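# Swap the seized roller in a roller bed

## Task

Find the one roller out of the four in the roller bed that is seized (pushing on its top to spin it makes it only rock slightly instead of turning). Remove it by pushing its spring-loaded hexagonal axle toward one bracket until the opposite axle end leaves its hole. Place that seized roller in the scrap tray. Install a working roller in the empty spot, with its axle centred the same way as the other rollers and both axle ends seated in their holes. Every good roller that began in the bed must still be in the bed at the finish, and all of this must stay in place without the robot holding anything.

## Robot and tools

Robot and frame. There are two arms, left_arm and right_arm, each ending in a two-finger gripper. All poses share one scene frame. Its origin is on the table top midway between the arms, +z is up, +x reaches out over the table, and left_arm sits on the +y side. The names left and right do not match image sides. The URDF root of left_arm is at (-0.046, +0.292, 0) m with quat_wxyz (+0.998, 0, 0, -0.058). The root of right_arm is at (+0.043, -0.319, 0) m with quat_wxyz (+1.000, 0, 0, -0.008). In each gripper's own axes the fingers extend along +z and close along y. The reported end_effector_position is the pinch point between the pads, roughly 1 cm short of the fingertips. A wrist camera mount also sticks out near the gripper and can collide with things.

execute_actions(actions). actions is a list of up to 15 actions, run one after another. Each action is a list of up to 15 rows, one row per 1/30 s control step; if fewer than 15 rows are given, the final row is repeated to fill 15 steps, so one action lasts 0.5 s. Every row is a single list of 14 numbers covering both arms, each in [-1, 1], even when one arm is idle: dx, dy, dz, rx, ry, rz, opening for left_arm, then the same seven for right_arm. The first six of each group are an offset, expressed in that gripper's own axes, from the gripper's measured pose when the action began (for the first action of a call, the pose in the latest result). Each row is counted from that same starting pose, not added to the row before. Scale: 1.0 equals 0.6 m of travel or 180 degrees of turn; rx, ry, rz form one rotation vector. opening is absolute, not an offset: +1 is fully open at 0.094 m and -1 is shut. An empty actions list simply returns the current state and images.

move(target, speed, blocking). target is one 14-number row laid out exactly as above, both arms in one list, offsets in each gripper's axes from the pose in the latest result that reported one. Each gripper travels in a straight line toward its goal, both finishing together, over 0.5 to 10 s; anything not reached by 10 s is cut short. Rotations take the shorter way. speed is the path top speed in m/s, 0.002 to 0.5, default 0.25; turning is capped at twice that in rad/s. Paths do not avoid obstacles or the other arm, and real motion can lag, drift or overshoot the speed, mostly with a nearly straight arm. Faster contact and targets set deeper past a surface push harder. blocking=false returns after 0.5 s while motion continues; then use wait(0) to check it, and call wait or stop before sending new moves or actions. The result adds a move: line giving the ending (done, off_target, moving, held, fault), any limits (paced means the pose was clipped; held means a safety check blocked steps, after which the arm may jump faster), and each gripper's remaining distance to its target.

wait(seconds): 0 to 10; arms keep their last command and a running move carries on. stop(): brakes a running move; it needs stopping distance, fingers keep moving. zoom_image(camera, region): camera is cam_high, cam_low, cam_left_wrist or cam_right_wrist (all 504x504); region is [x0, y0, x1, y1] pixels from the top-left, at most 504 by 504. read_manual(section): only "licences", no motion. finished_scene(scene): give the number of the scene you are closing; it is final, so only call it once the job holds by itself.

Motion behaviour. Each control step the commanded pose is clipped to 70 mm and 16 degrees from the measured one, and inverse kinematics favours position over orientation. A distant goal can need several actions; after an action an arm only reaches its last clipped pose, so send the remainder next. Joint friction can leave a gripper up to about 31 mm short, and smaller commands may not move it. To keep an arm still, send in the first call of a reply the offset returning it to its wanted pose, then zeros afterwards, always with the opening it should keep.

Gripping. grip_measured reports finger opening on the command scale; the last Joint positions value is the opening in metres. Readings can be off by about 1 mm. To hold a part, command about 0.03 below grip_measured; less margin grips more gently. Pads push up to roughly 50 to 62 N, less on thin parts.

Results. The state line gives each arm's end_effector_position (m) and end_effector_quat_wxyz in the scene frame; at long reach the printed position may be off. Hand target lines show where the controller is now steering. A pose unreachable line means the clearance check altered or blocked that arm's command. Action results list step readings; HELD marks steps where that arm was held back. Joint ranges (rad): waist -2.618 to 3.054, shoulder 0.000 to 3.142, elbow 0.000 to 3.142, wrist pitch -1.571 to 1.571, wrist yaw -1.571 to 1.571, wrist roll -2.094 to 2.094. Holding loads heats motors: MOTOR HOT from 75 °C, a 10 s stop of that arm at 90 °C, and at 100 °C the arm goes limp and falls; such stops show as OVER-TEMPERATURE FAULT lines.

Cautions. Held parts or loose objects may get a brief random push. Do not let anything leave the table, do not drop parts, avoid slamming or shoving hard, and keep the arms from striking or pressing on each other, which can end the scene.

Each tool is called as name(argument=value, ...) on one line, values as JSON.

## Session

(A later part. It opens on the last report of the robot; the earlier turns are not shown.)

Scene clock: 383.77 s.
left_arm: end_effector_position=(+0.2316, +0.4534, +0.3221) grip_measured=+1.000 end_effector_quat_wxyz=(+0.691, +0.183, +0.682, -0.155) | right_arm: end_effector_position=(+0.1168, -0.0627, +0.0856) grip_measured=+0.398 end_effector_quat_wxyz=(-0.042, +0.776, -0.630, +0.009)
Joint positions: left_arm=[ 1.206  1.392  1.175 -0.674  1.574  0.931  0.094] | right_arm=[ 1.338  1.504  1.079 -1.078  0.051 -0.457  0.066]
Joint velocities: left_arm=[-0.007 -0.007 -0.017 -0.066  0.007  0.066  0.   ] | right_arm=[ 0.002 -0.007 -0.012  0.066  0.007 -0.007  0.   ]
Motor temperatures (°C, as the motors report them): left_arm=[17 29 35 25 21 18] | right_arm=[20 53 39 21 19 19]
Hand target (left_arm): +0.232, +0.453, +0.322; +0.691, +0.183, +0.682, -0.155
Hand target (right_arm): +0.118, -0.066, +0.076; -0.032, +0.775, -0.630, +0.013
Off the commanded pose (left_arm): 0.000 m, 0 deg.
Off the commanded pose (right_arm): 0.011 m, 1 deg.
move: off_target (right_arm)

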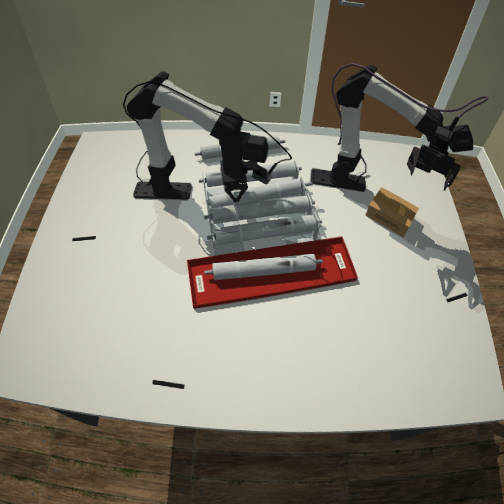

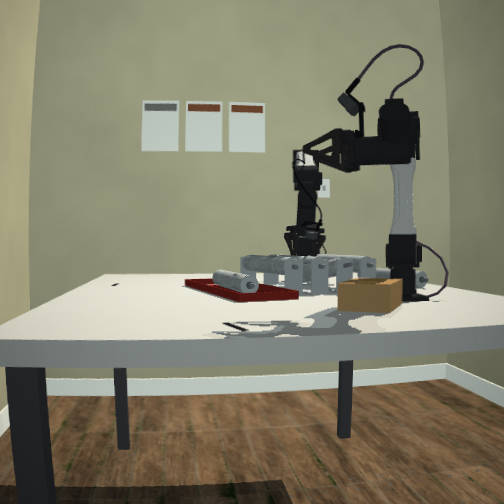

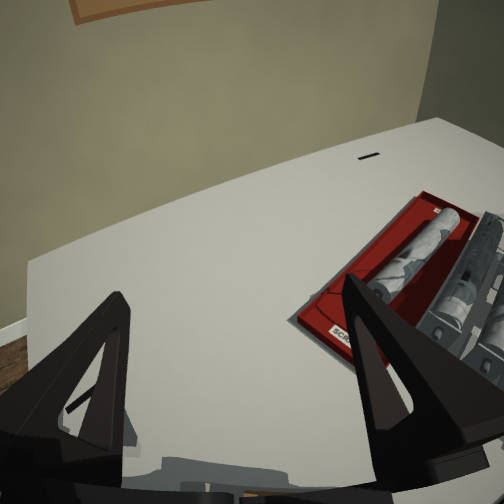

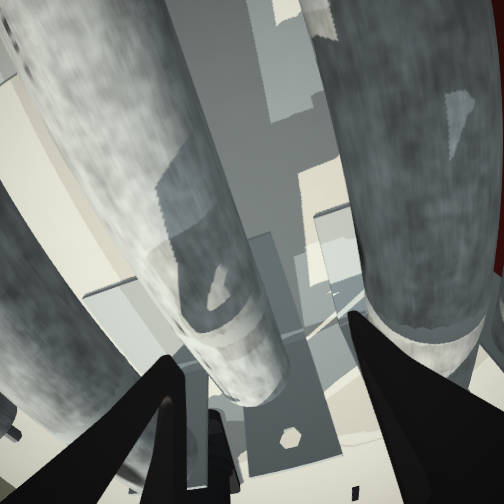

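move(target=[0,0,0,0,0,0,1,0,0.027,0,-0.025,0.015,0,0.4], speed=0.03)

move(target=[0,0,0,0,0,0,1,0,0,0.095,0,0,0,0.4], speed=0.03)

move(target=[0,0,0,0,0,0,1,0,0,0,0,0,0,-0.1], speed=0.03)

move(target=[0,0,0,0,0,0,1,0,-0.035,-0.06,0,0,0,-0.1], speed=0.012)

Scene clock: 388.60 s.
left_arm: end_effector_position=(+0.2316, +0.4534, +0.3221) grip_measured=+1.000 end_effector_quat_wxyz=(+0.691, +0.183, +0.682, -0.155) | right_arm: end_effector_position=(+0.1040, -0.0673, +0.0835) grip_measured=+0.398 end_effector_quat_wxyz=(-0.006, +0.775, -0.631, +0.003)
Joint positions: left_arm=[ 1.206  1.392  1.175 -0.674  1.574  0.931  0.094] | right_arm=[ 1.354  1.532  1.101 -1.131  0.01  -0.437  0.066]
Joint velocities: left_arm=[ 0.027  0.002 -0.007  0.066  0.007  0.022  0.   ] | right_arm=[-0.002 -0.007  0.012 -0.022 -0.022 -0.007  0.   ]
Motor temperatures (°C, as the motors report them): left_arm=[17 29 35 25 21 18] | right_arm=[20 51 38 21 19 19]
Hand target (left_arm): +0.232, +0.453, +0.322; +0.691, +0.183, +0.682, -0.155
Hand target (right_arm): +0.101, -0.066, +0.084; +0.004, +0.776, -0.631, +0.003
Off the commanded pose (left_arm): 0.000 m, 0 deg.
Off the commanded pose (right_arm): 0.003 m, 1 deg.
move: done

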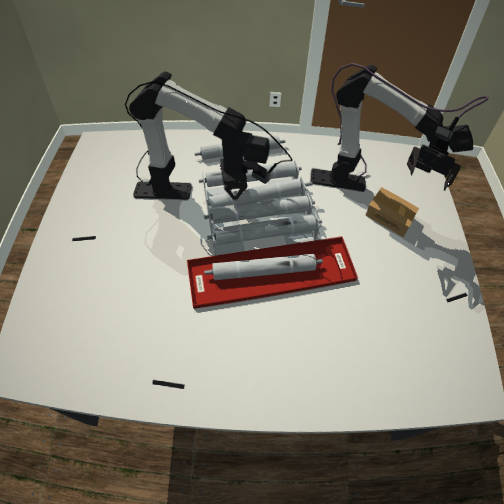

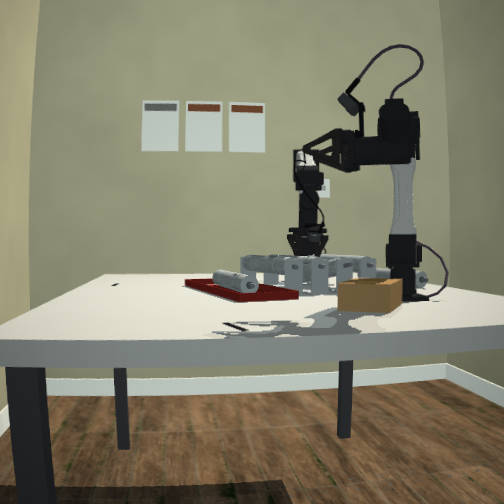

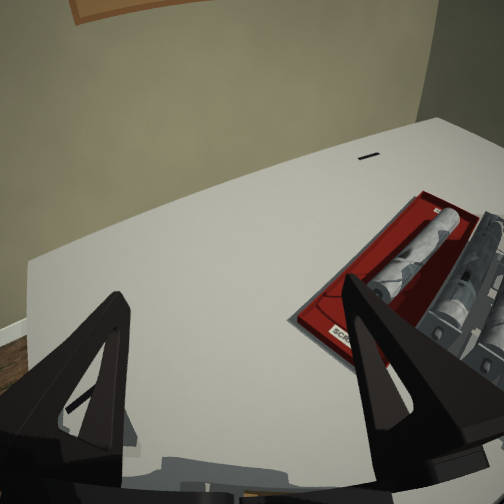

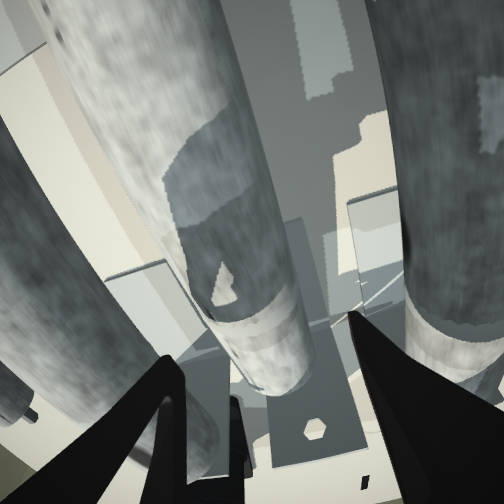

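Scene clock: 390.83 s.
left_arm: end_effector_position=(+0.2316, +0.4534, +0.3221) grip_measured=+1.000 end_effector_quat_wxyz=(+0.691, +0.183, +0.682, -0.155) | right_arm: end_effector_position=(+0.1060, -0.0620, +0.0379) grip_measured=+0.398 end_effector_quat_wxyz=(-0.018, +0.776, -0.631, -0.002)
Joint positions: left_arm=[ 1.206  1.392  1.175 -0.674  1.574  0.931  0.094] | right_arm=[ 1.353  1.581  0.959 -0.915  0.012 -0.439  0.066]
Joint velocities: left_arm=[-0.022 -0.002  0.007 -0.037 -0.007 -0.022  0.   ] | right_arm=[-0.007 -0.002  0.022 -0.037  0.081 -0.007 -0.   ]
Motor temperatures (°C, as the motors report them): left_arm=[17 29 35 25 21 18] | right_arm=[20 50 38 21 19 19]
Hand target (left_arm): +0.232, +0.453, +0.322; +0.691, +0.183, +0.682, -0.155
Hand target (right_arm): +0.105, -0.068, +0.027; -0.006, +0.775, -0.632, +0.003
Off the commanded pose (left_arm): 0.000 m, 0 deg.
Off the commanded pose (right_arm): 0.013 m, 1 deg.
move: off_target (right_arm)

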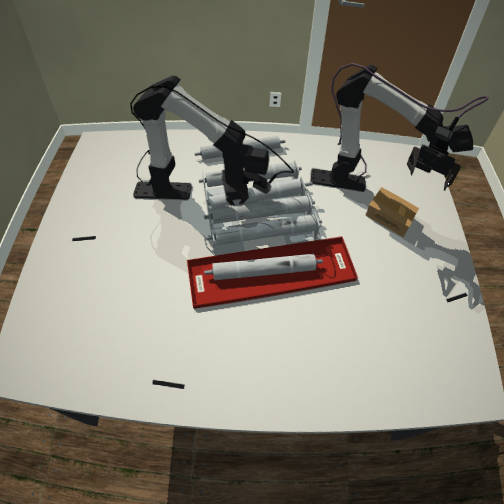

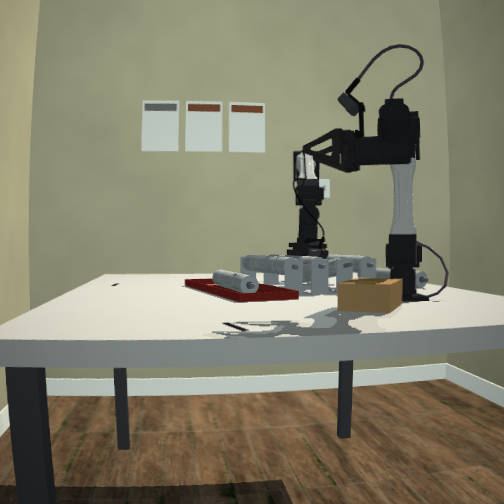

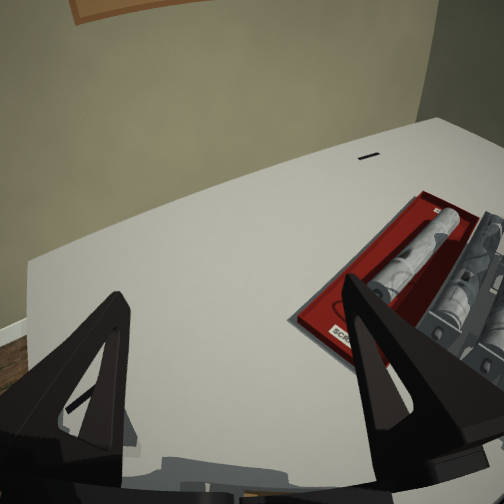

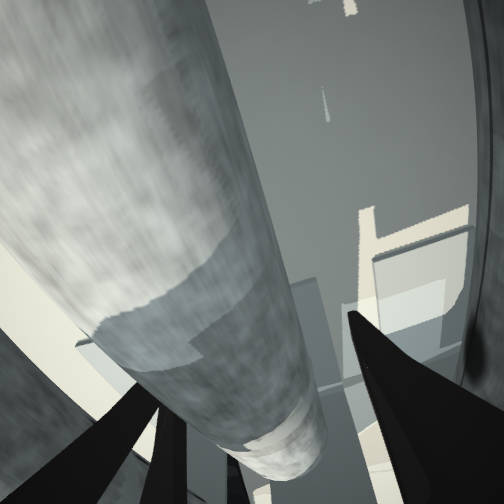

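Scene clock: 391.33 s.
left_arm: end_effector_position=(+0.2316, +0.4534, +0.3221) grip_measured=+1.000 end_effector_quat_wxyz=(+0.691, +0.183, +0.682, -0.155) | right_arm: end_effector_position=(+0.1000, -0.0632, +0.0379) grip_measured=+0.023 end_effector_quat_wxyz=(-0.008, +0.776, -0.631, -0.011)
Joint positions: left_arm=[ 1.206  1.392  1.175 -0.674  1.574  0.931  0.094] | right_arm=[ 1.358  1.581  0.959 -0.926 -0.013 -0.433  0.048]
Joint velocities: left_arm=[-0.002 -0.012 -0.002  0.007 -0.066  0.022  0.   ] | right_arm=[-0.012  0.007  0.007  0.007  0.037 -0.007  0.   ]
Motor temperatures (°C, as the motors report them): left_arm=[17 29 35 25 21 18] | right_arm=[20 50 38 21 19 19]
Hand target (left_arm): +0.232, +0.453, +0.322; +0.691, +0.183, +0.682, -0.155
Hand target (right_arm): +0.106, -0.062, +0.038; -0.018, +0.776, -0.631, -0.002
Off the commanded pose (left_arm): 0.000 m, 0 deg.
Off the commanded pose (right_arm): 0.006 m, 2 deg.
move: done

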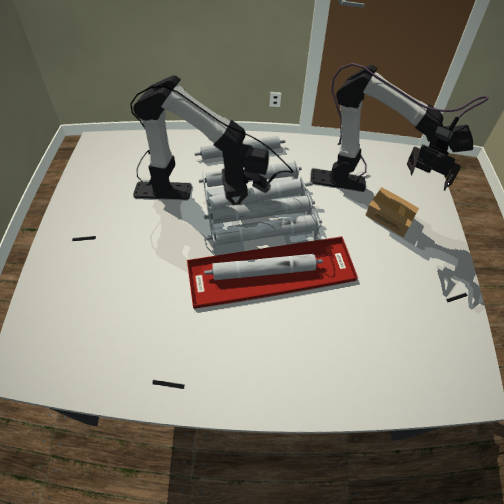

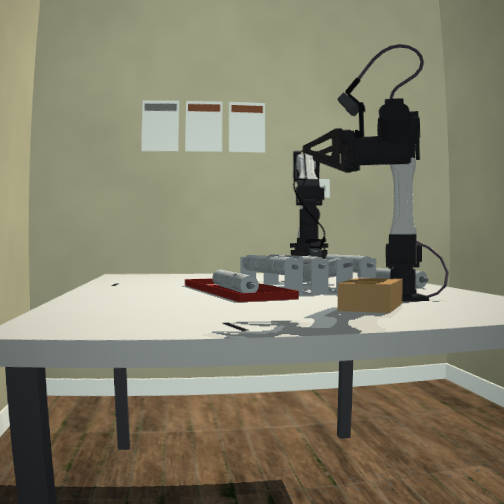

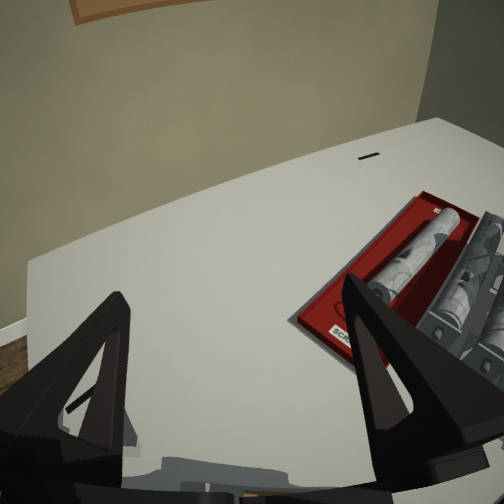

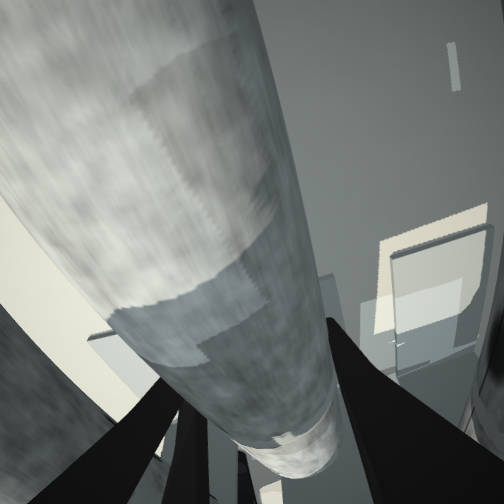

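Scene clock: 395.03 s.
left_arm: end_effector_position=(+0.2316, +0.4534, +0.3221) grip_measured=+1.000 end_effector_quat_wxyz=(+0.691, +0.183, +0.682, -0.155) | right_arm: end_effector_position=(+0.1073, -0.0626, +0.0572) grip_measured=+0.023 end_effector_quat_wxyz=(+0.011, +0.784, -0.621, -0.021)
Joint positions: left_arm=[ 1.206  1.392  1.175 -0.674  1.574  0.931  0.094] | right_arm=[ 1.309  1.588  1.048 -1.034 -0.047 -0.509  0.048]
Joint velocities: left_arm=[-0.012 -0.017  0.017  0.066 -0.022  0.037  0.   ] | right_arm=[-0.002  0.017 -0.002 -0.022  0.007  0.022  0.001]
Motor temperatures (°C, as the motors report them): left_arm=[17 29 35 25 21 18] | right_arm=[20 49 38 21 19 19]
Hand target (left_arm): +0.232, +0.453, +0.322; +0.691, +0.183, +0.682, -0.155
Hand target (right_arm): +0.120, -0.059, +0.074; -0.009, +0.775, -0.631, -0.012
Off the commanded pose (left_arm): 0.000 m, 0 deg.
Off the commanded pose (right_arm): 0.022 m, 3 deg.
move: off_target (right_arm)

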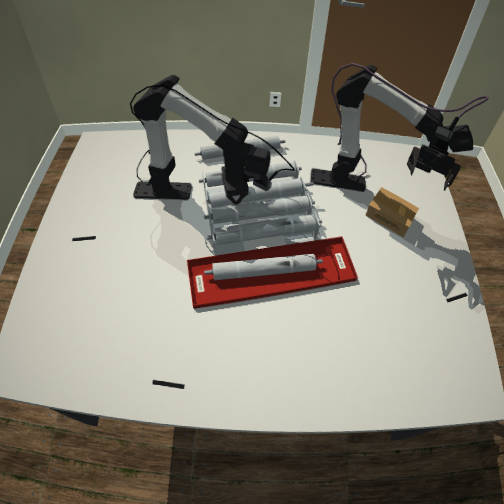

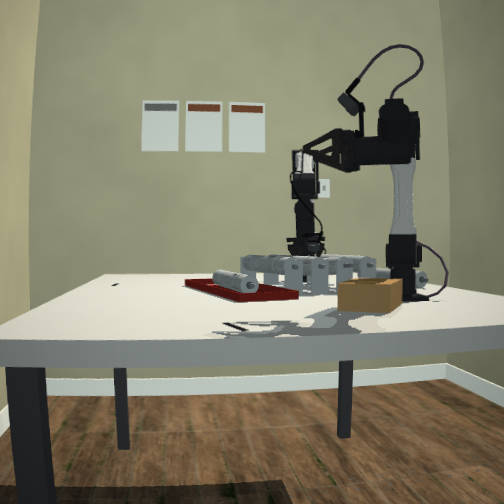

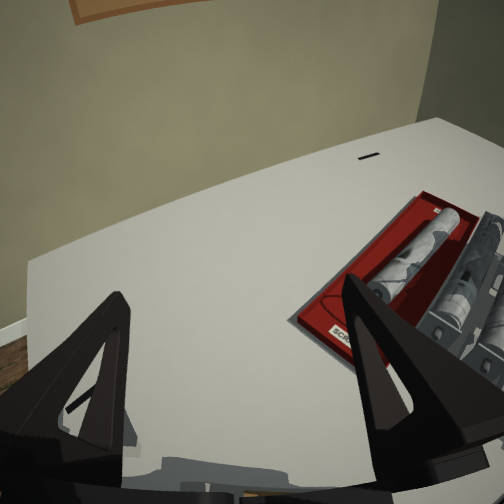

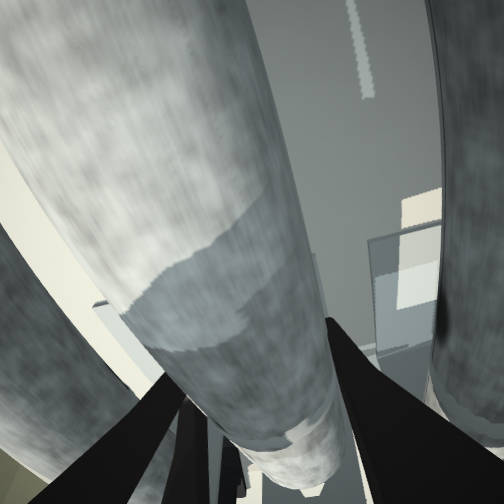

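Lift to ≈0.078 max.

move(target=[0,0,0,0,0,0,1,0,0,-0.06,0,0,0,-0.1], speed=0.006)

zoom_image(camera="cam_high", region=[180,120,340,260])

Scene clock: 403.53 s.
left_arm: end_effector_position=(+0.2316, +0.4534, +0.3221) grip_measured=+1.000 end_effector_quat_wxyz=(+0.691, +0.183, +0.682, -0.155) | right_arm: end_effector_position=(+0.1071, -0.0627, +0.0725) grip_measured=+0.023 end_effector_quat_wxyz=(+0.020, +0.784, -0.621, -0.018)
Joint positions: left_arm=[ 1.206  1.392  1.175 -0.674  1.574  0.931  0.094] | right_arm=[ 1.309  1.59   1.113 -1.117 -0.048 -0.51   0.048]
Joint velocities: left_arm=[-0.007 -0.012 -0.012 -0.037 -0.066 -0.022  0.   ] | right_arm=[-0.017 -0.002 -0.032 -0.022  0.037  0.007 -0.001]
Motor temperatures (°C, as the motors report them): left_arm=[17 29 35 25 21 18] | right_arm=[20 48 39 21 19 19]
Hand target (left_arm): +0.232, +0.453, +0.322; +0.691, +0.183, +0.682, -0.155
Hand target (right_arm): +0.108, -0.063, +0.092; +0.010, +0.784, -0.621, -0.021
Off the commanded pose (left_arm): 0.000 m, 0 deg.
Off the commanded pose (right_arm): 0.021 m, 1 deg.
move: off_target (right_arm)

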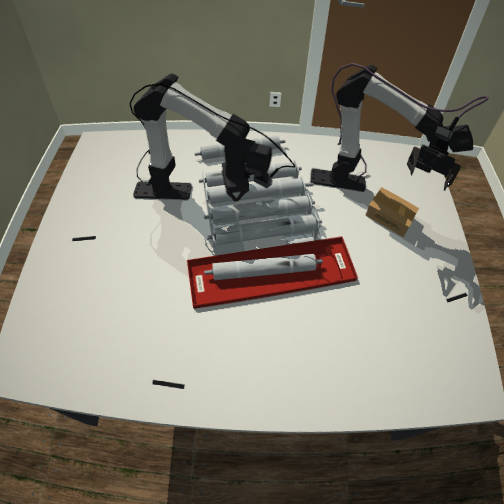

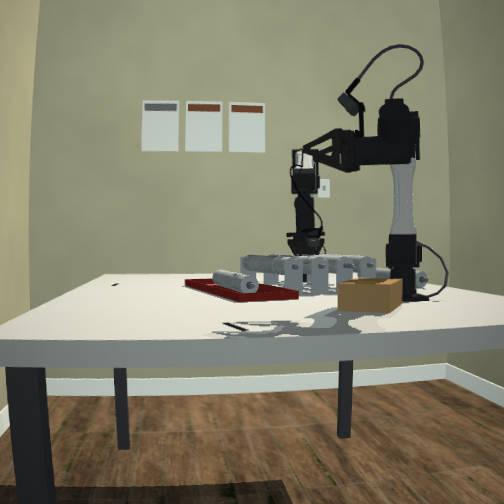

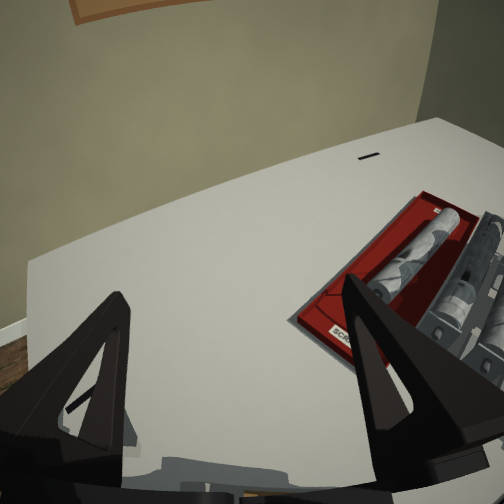

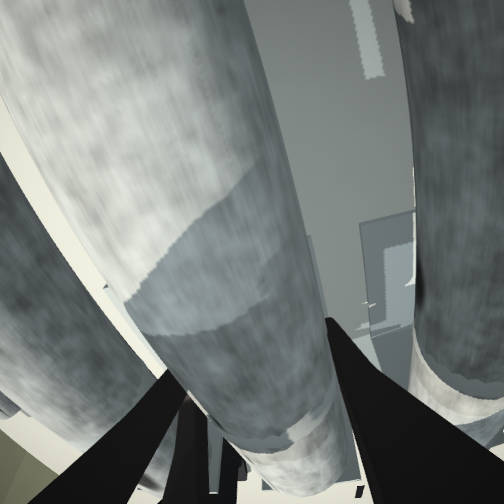

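Region (180, 120, 340, 260) of cam_high's 504x504 image, scaled by 3.150, with more detail than that image has; it fills the top 441 rows of this view, and the rest is white.

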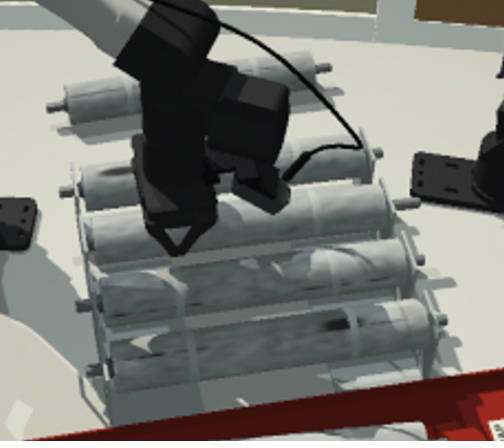

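Sweep +x with slight lift.

move(target=[0,0,0,0,0,0,1,0,-0.03,-0.036,0,0,0,-0.1], speed=0.006)

zoom_image(camera="cam_high", region=[180,120,340,260])

Scene clock: 410.37 s.
left_arm: end_effector_position=(+0.2316, +0.4534, +0.3221) grip_measured=+1.000 end_effector_quat_wxyz=(+0.691, +0.183, +0.682, -0.155) | right_arm: end_effector_position=(+0.1117, -0.0616, +0.0772) grip_measured=+0.023 end_effector_quat_wxyz=(+0.042, +0.787, -0.614, -0.029)
Joint positions: left_arm=[ 1.206  1.392  1.175 -0.674  1.574  0.931  0.094] | right_arm=[ 1.271  1.628  1.168 -1.171 -0.084 -0.564  0.048]
Joint velocities: left_arm=[-0.012  0.002  0.002 -0.007  0.022  0.037  0.   ] | right_arm=[ 0.002 -0.007 -0.002  0.022 -0.007  0.051 -0.   ]
Motor temperatures (°C, as the motors report them): left_arm=[17 29 35 25 21 18] | right_arm=[20 47 40 20 19 19]
Hand target (left_arm): +0.232, +0.453, +0.322; +0.691, +0.183, +0.682, -0.155
Hand target (right_arm): +0.125, -0.058, +0.093; +0.019, +0.784, -0.621, -0.018
Off the commanded pose (left_arm): 0.000 m, 0 deg.
Off the commanded pose (right_arm): 0.021 m, 3 deg.
move: off_target (right_arm)

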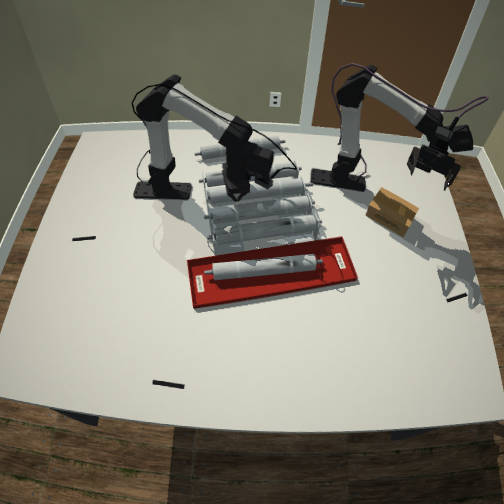

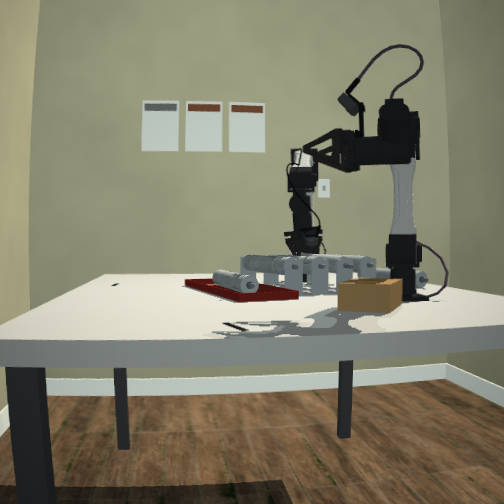

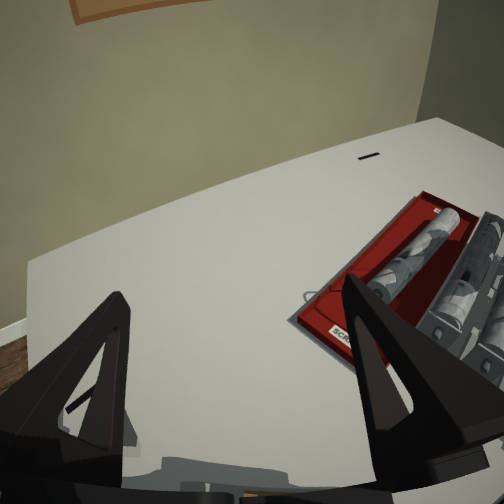

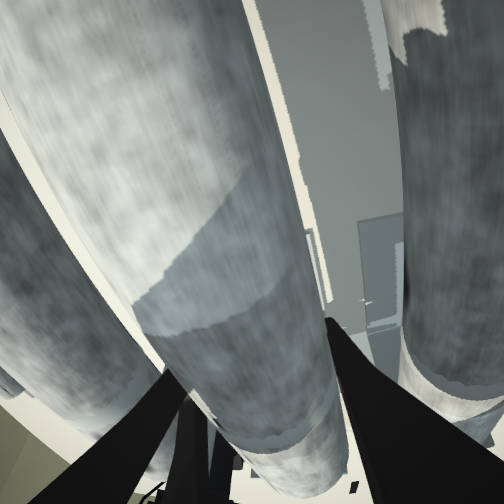

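Region (180, 120, 340, 260) of cam_high's 504x504 image, scaled by 3.150, with more detail than that image has; it fills the top 441 rows of this view, and the rest is white.

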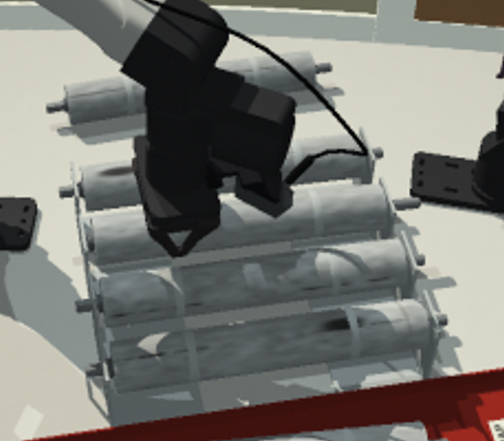

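move(target=[0,0,0,0,0,0,1,0,0.05,-0.025,0,0,0,-0.1], speed=0.005)

zoom_image(camera="cam_high", region=[180,120,340,260])

Scene clock: 419.43 s.
left_arm: end_effector_position=(+0.2316, +0.4534, +0.3221) grip_measured=+1.000 end_effector_quat_wxyz=(+0.691, +0.183, +0.682, -0.155) | right_arm: end_effector_position=(+0.1022, -0.0636, +0.0835) grip_measured=+0.023 end_effector_quat_wxyz=(+0.030, +0.778, -0.628, -0.002)
Joint positions: left_arm=[ 1.206  1.392  1.175 -0.674  1.574  0.931  0.094] | right_arm=[ 1.339  1.601  1.168 -1.19  -0.029 -0.46   0.048]
Joint velocities: left_arm=[ 0.017  0.007 -0.012  0.022  0.007 -0.007  0.   ] | right_arm=[-0.022 -0.017  0.002 -0.007  0.022 -0.081  0.   ]
Motor temperatures (°C, as the motors report them): left_arm=[17 29 35 25 21 18] | right_arm=[20 47 40 20 20 19]
Hand target (left_arm): +0.232, +0.453, +0.322; +0.691, +0.183, +0.682, -0.155
Hand target (right_arm): +0.085, -0.069, +0.094; +0.043, +0.787, -0.614, -0.028
Off the commanded pose (left_arm): 0.000 m, 0 deg.
Off the commanded pose (right_arm): 0.022 m, 4 deg.
move: off_target (right_arm)

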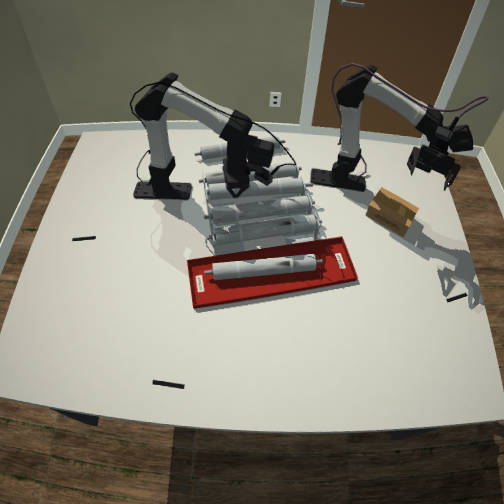

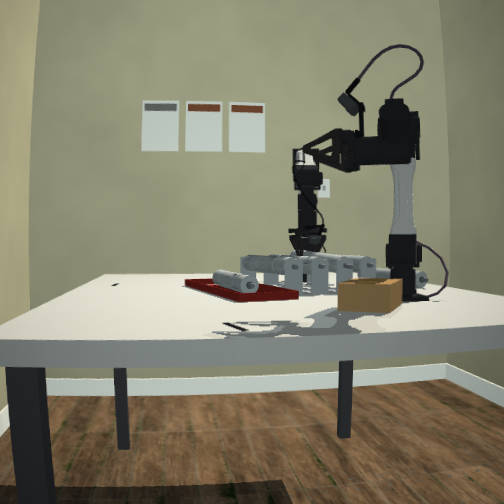

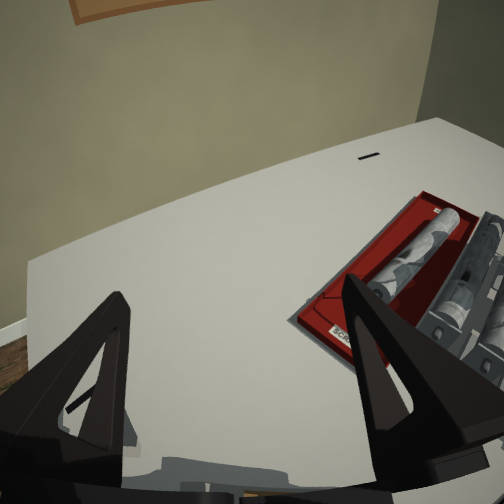

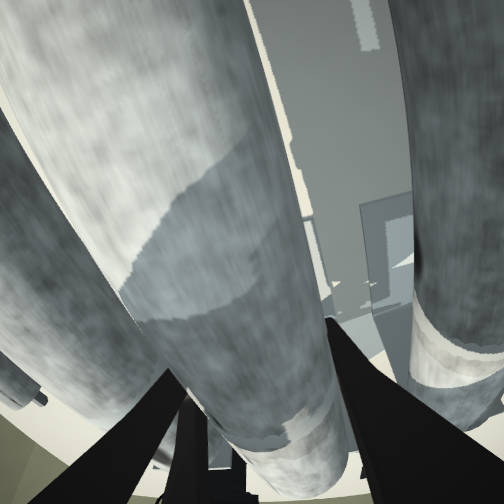

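Region (180, 120, 340, 260) of cam_high's 504x504 image, scaled by 3.150, with more detail than that image has; it fills the top 441 rows of this view, and the rest is white.

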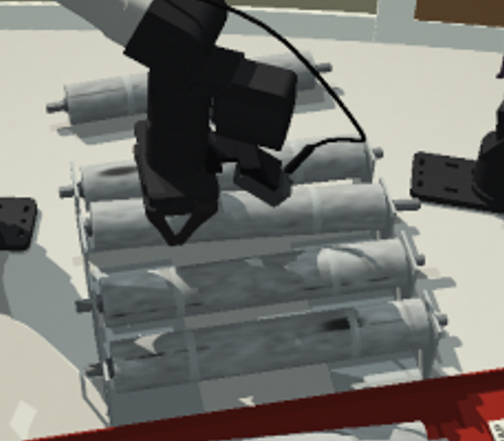

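move(target=[0,0,0,0,0,0,1, 0,0,0.01,0,0,0,-0.1], speed=0.005)

zoom_image(camera="cam_high", region=[180,100,340,260])

Scene clock: 430.33 s.
left_arm: end_effector_position=(+0.2316, +0.4534, +0.3221) grip_measured=+1.000 end_effector_quat_wxyz=(+0.691, +0.183, +0.682, -0.155) | right_arm: end_effector_position=(+0.1028, -0.0637, +0.0832) grip_measured=+0.023 end_effector_quat_wxyz=(+0.030, +0.777, -0.629, -0.000)
Joint positions: left_arm=[ 1.206  1.392  1.175 -0.674  1.574  0.931  0.094] | right_arm=[ 1.339  1.602  1.168 -1.19  -0.026 -0.458  0.048]
Joint velocities: left_arm=[ 0.017 -0.027 -0.012  0.007 -0.007  0.037  0.   ] | right_arm=[-0.007 -0.027 -0.017 -0.037 -0.022 -0.037 -0.   ]
Motor temperatures (°C, as the motors report them): left_arm=[17 29 36 25 21 18] | right_arm=[20 47 38 20 20 19]
Hand target (left_arm): +0.232, +0.453, +0.322; +0.691, +0.183, +0.682, -0.155
Hand target (right_arm): +0.102, -0.064, +0.078; +0.030, +0.777, -0.628, -0.002
Off the commanded pose (left_arm): 0.000 m, 0 deg.
Off the commanded pose (right_arm): 0.006 m, 0 deg.
move: done

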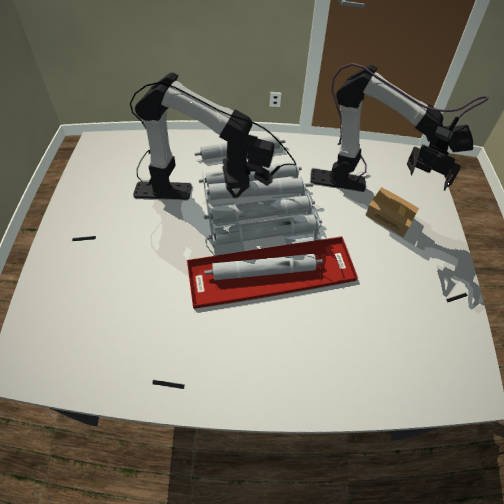

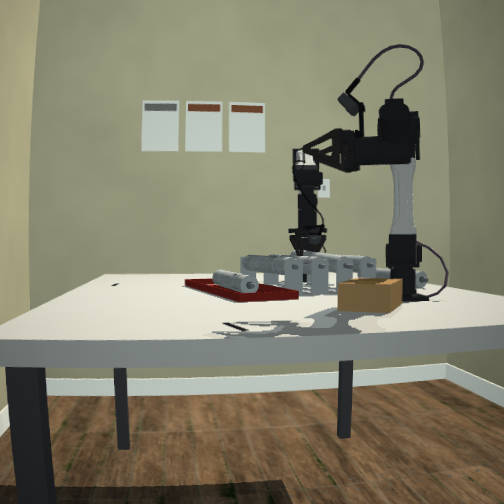

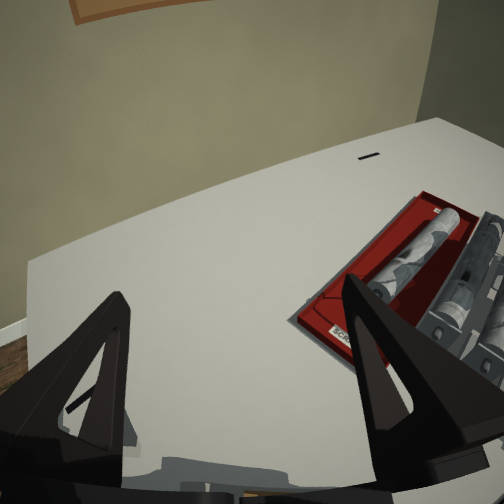

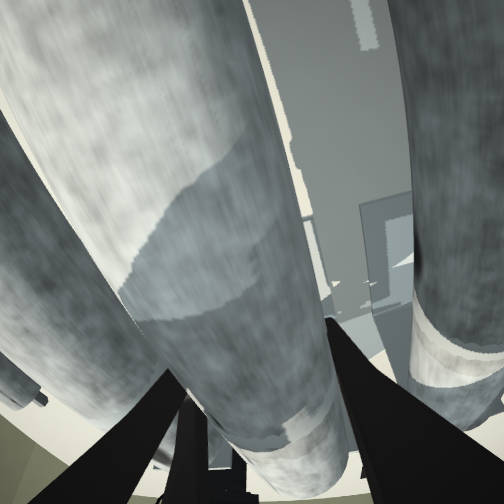

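Region (180, 100, 340, 260) of cam_high's 504x504 image, scaled by 3.150, with more detail than that image has.

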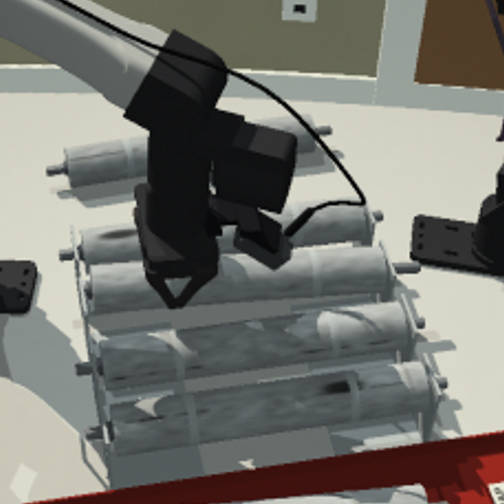

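move(target=[0,0,0,0,0,0,1, 0,0,0.03,0,0,0,-0.1], speed=0.004)

zoom_image(camera="cam_high", region=[180,100,340,260])

Scene clock: 436.47 s.
left_arm: end_effector_position=(+0.2316, +0.4534, +0.3221) grip_measured=+1.000 end_effector_quat_wxyz=(+0.691, +0.183, +0.682, -0.155) | right_arm: end_effector_position=(+0.1028, -0.0640, +0.0735) grip_measured=+0.023 end_effector_quat_wxyz=(+0.026, +0.777, -0.629, -0.002)
Joint positions: left_arm=[ 1.206  1.392  1.175 -0.674  1.574  0.931  0.094] | right_arm=[ 1.339  1.602  1.129 -1.144 -0.026 -0.458  0.048]
Joint velocities: left_arm=[-0.042 -0.012 -0.002  0.037  0.037 -0.007  0.   ] | right_arm=[-0.012  0.007 -0.002 -0.051 -0.022 -0.051 -0.   ]
Motor temperatures (°C, as the motors report them): left_arm=[17 29 36 25 21 18] | right_arm=[20 46 38 20 20 19]
Hand target (left_arm): +0.232, +0.453, +0.322; +0.691, +0.183, +0.682, -0.155
Hand target (right_arm): +0.102, -0.065, +0.066; +0.030, +0.777, -0.629, -0.000
Off the commanded pose (left_arm): 0.000 m, 0 deg.
Off the commanded pose (right_arm): 0.008 m, 0 deg.
move: done

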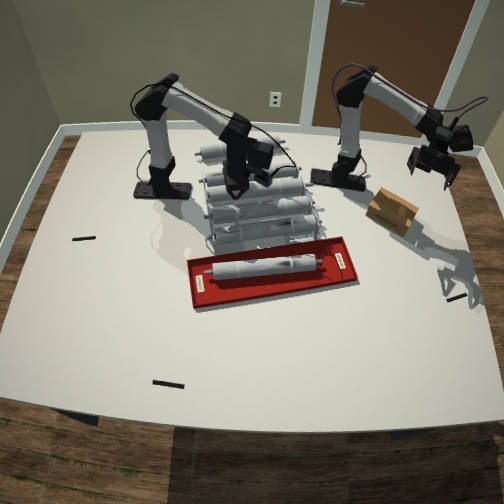

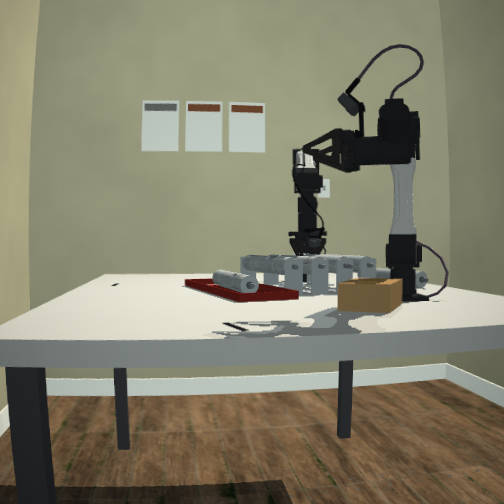

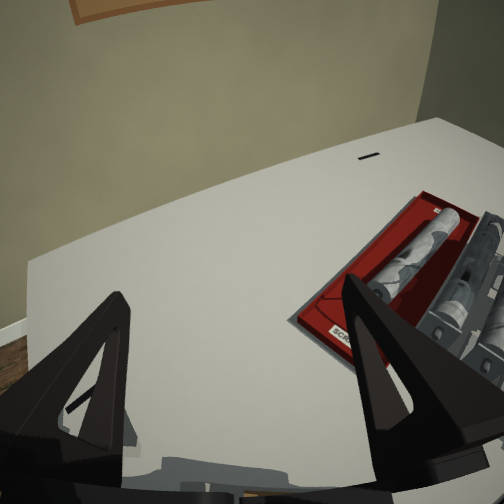

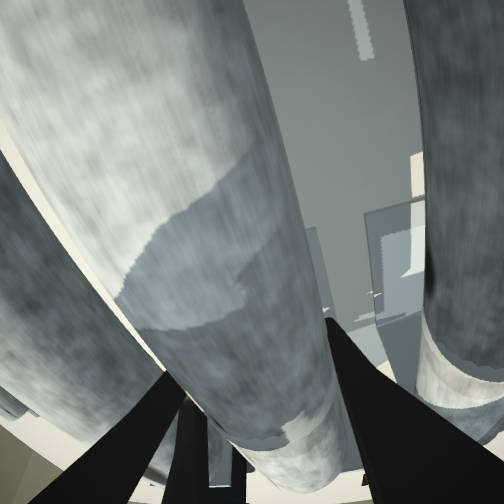

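Region (180, 100, 340, 260) of cam_high's 504x504 image, scaled by 3.150, with more detail than that image has.

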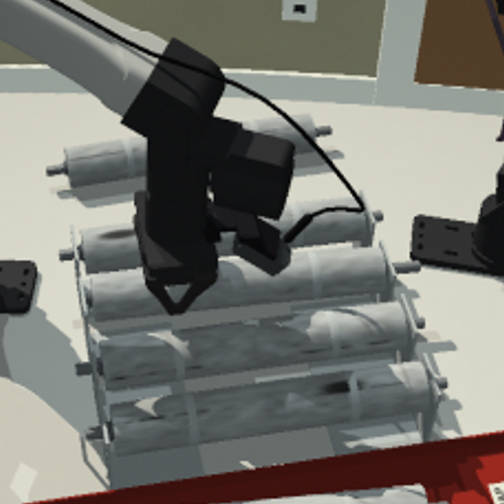

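move(target=[0,0,0,0,0,0,1, 0,0,0.027,0,0,0,-0.1], speed=0.004)

zoom_image(camera="cam_high", region=[180,100,340,260])

Scene clock: 443.30 s.
left_arm: end_effector_position=(+0.2316, +0.4534, +0.3221) grip_measured=+1.000 end_effector_quat_wxyz=(+0.691, +0.183, +0.682, -0.155) | right_arm: end_effector_position=(+0.1027, -0.0640, +0.0664) grip_measured=+0.023 end_effector_quat_wxyz=(+0.023, +0.777, -0.629, -0.003)
Joint positions: left_arm=[ 1.206  1.392  1.175 -0.674  1.574  0.931  0.094] | right_arm=[ 1.339  1.602  1.1   -1.108 -0.026 -0.458  0.048]
Joint velocities: left_arm=[ 0.002 -0.017 -0.012 -0.007 -0.051  0.037  0.   ] | right_arm=[-0.032 -0.002  0.002 -0.007  0.066 -0.007  0.   ]
Motor temperatures (°C, as the motors report them): left_arm=[17 29 36 25 21 18] | right_arm=[20 45 37 20 20 19]
Hand target (left_arm): +0.232, +0.453, +0.322; +0.691, +0.183, +0.682, -0.155
Hand target (right_arm): +0.102, -0.065, +0.058; +0.026, +0.777, -0.629, -0.002
Off the commanded pose (left_arm): 0.000 m, 0 deg.
Off the commanded pose (right_arm): 0.009 m, 0 deg.
move: done

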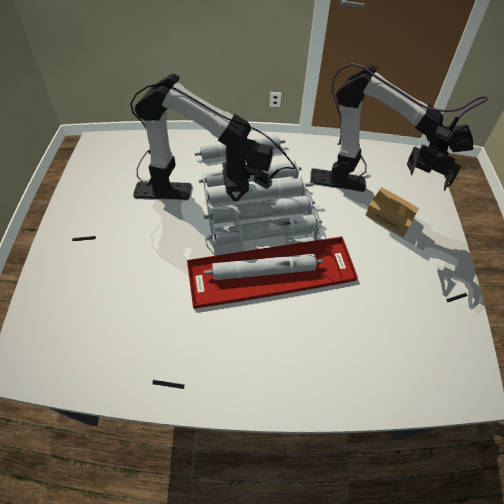

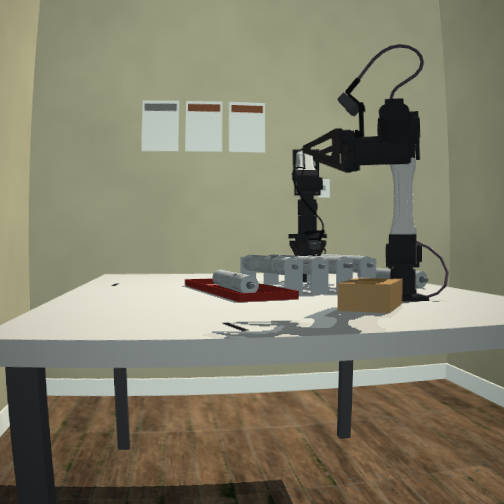

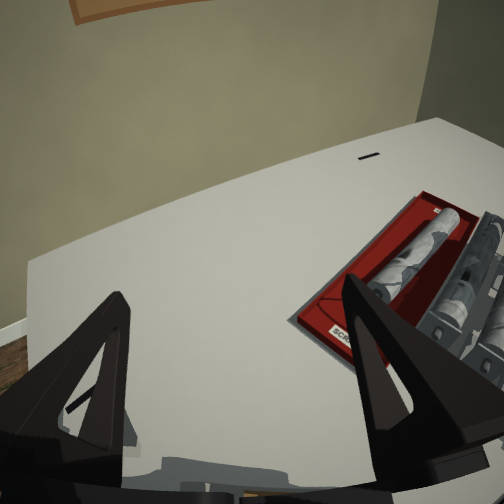

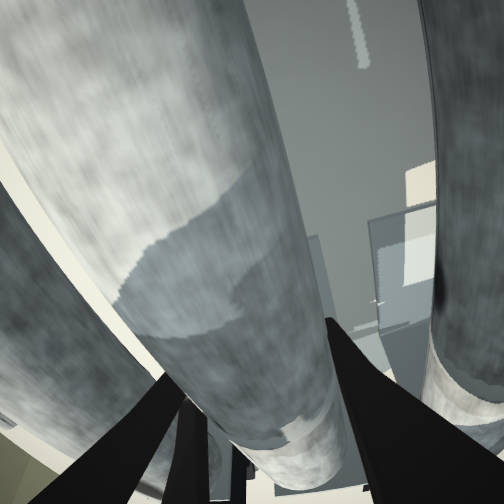

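Region (180, 100, 340, 260) of cam_high's 504x504 image, scaled by 3.150, with more detail than that image has.

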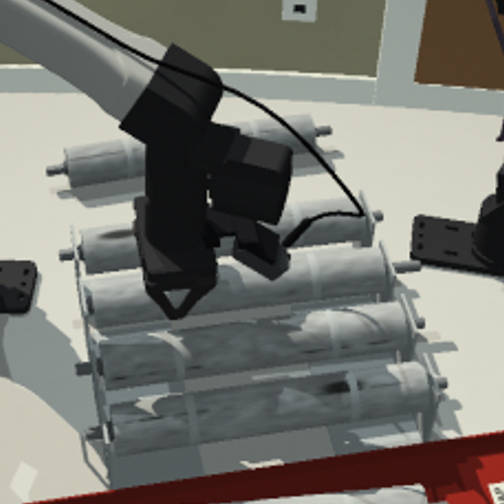

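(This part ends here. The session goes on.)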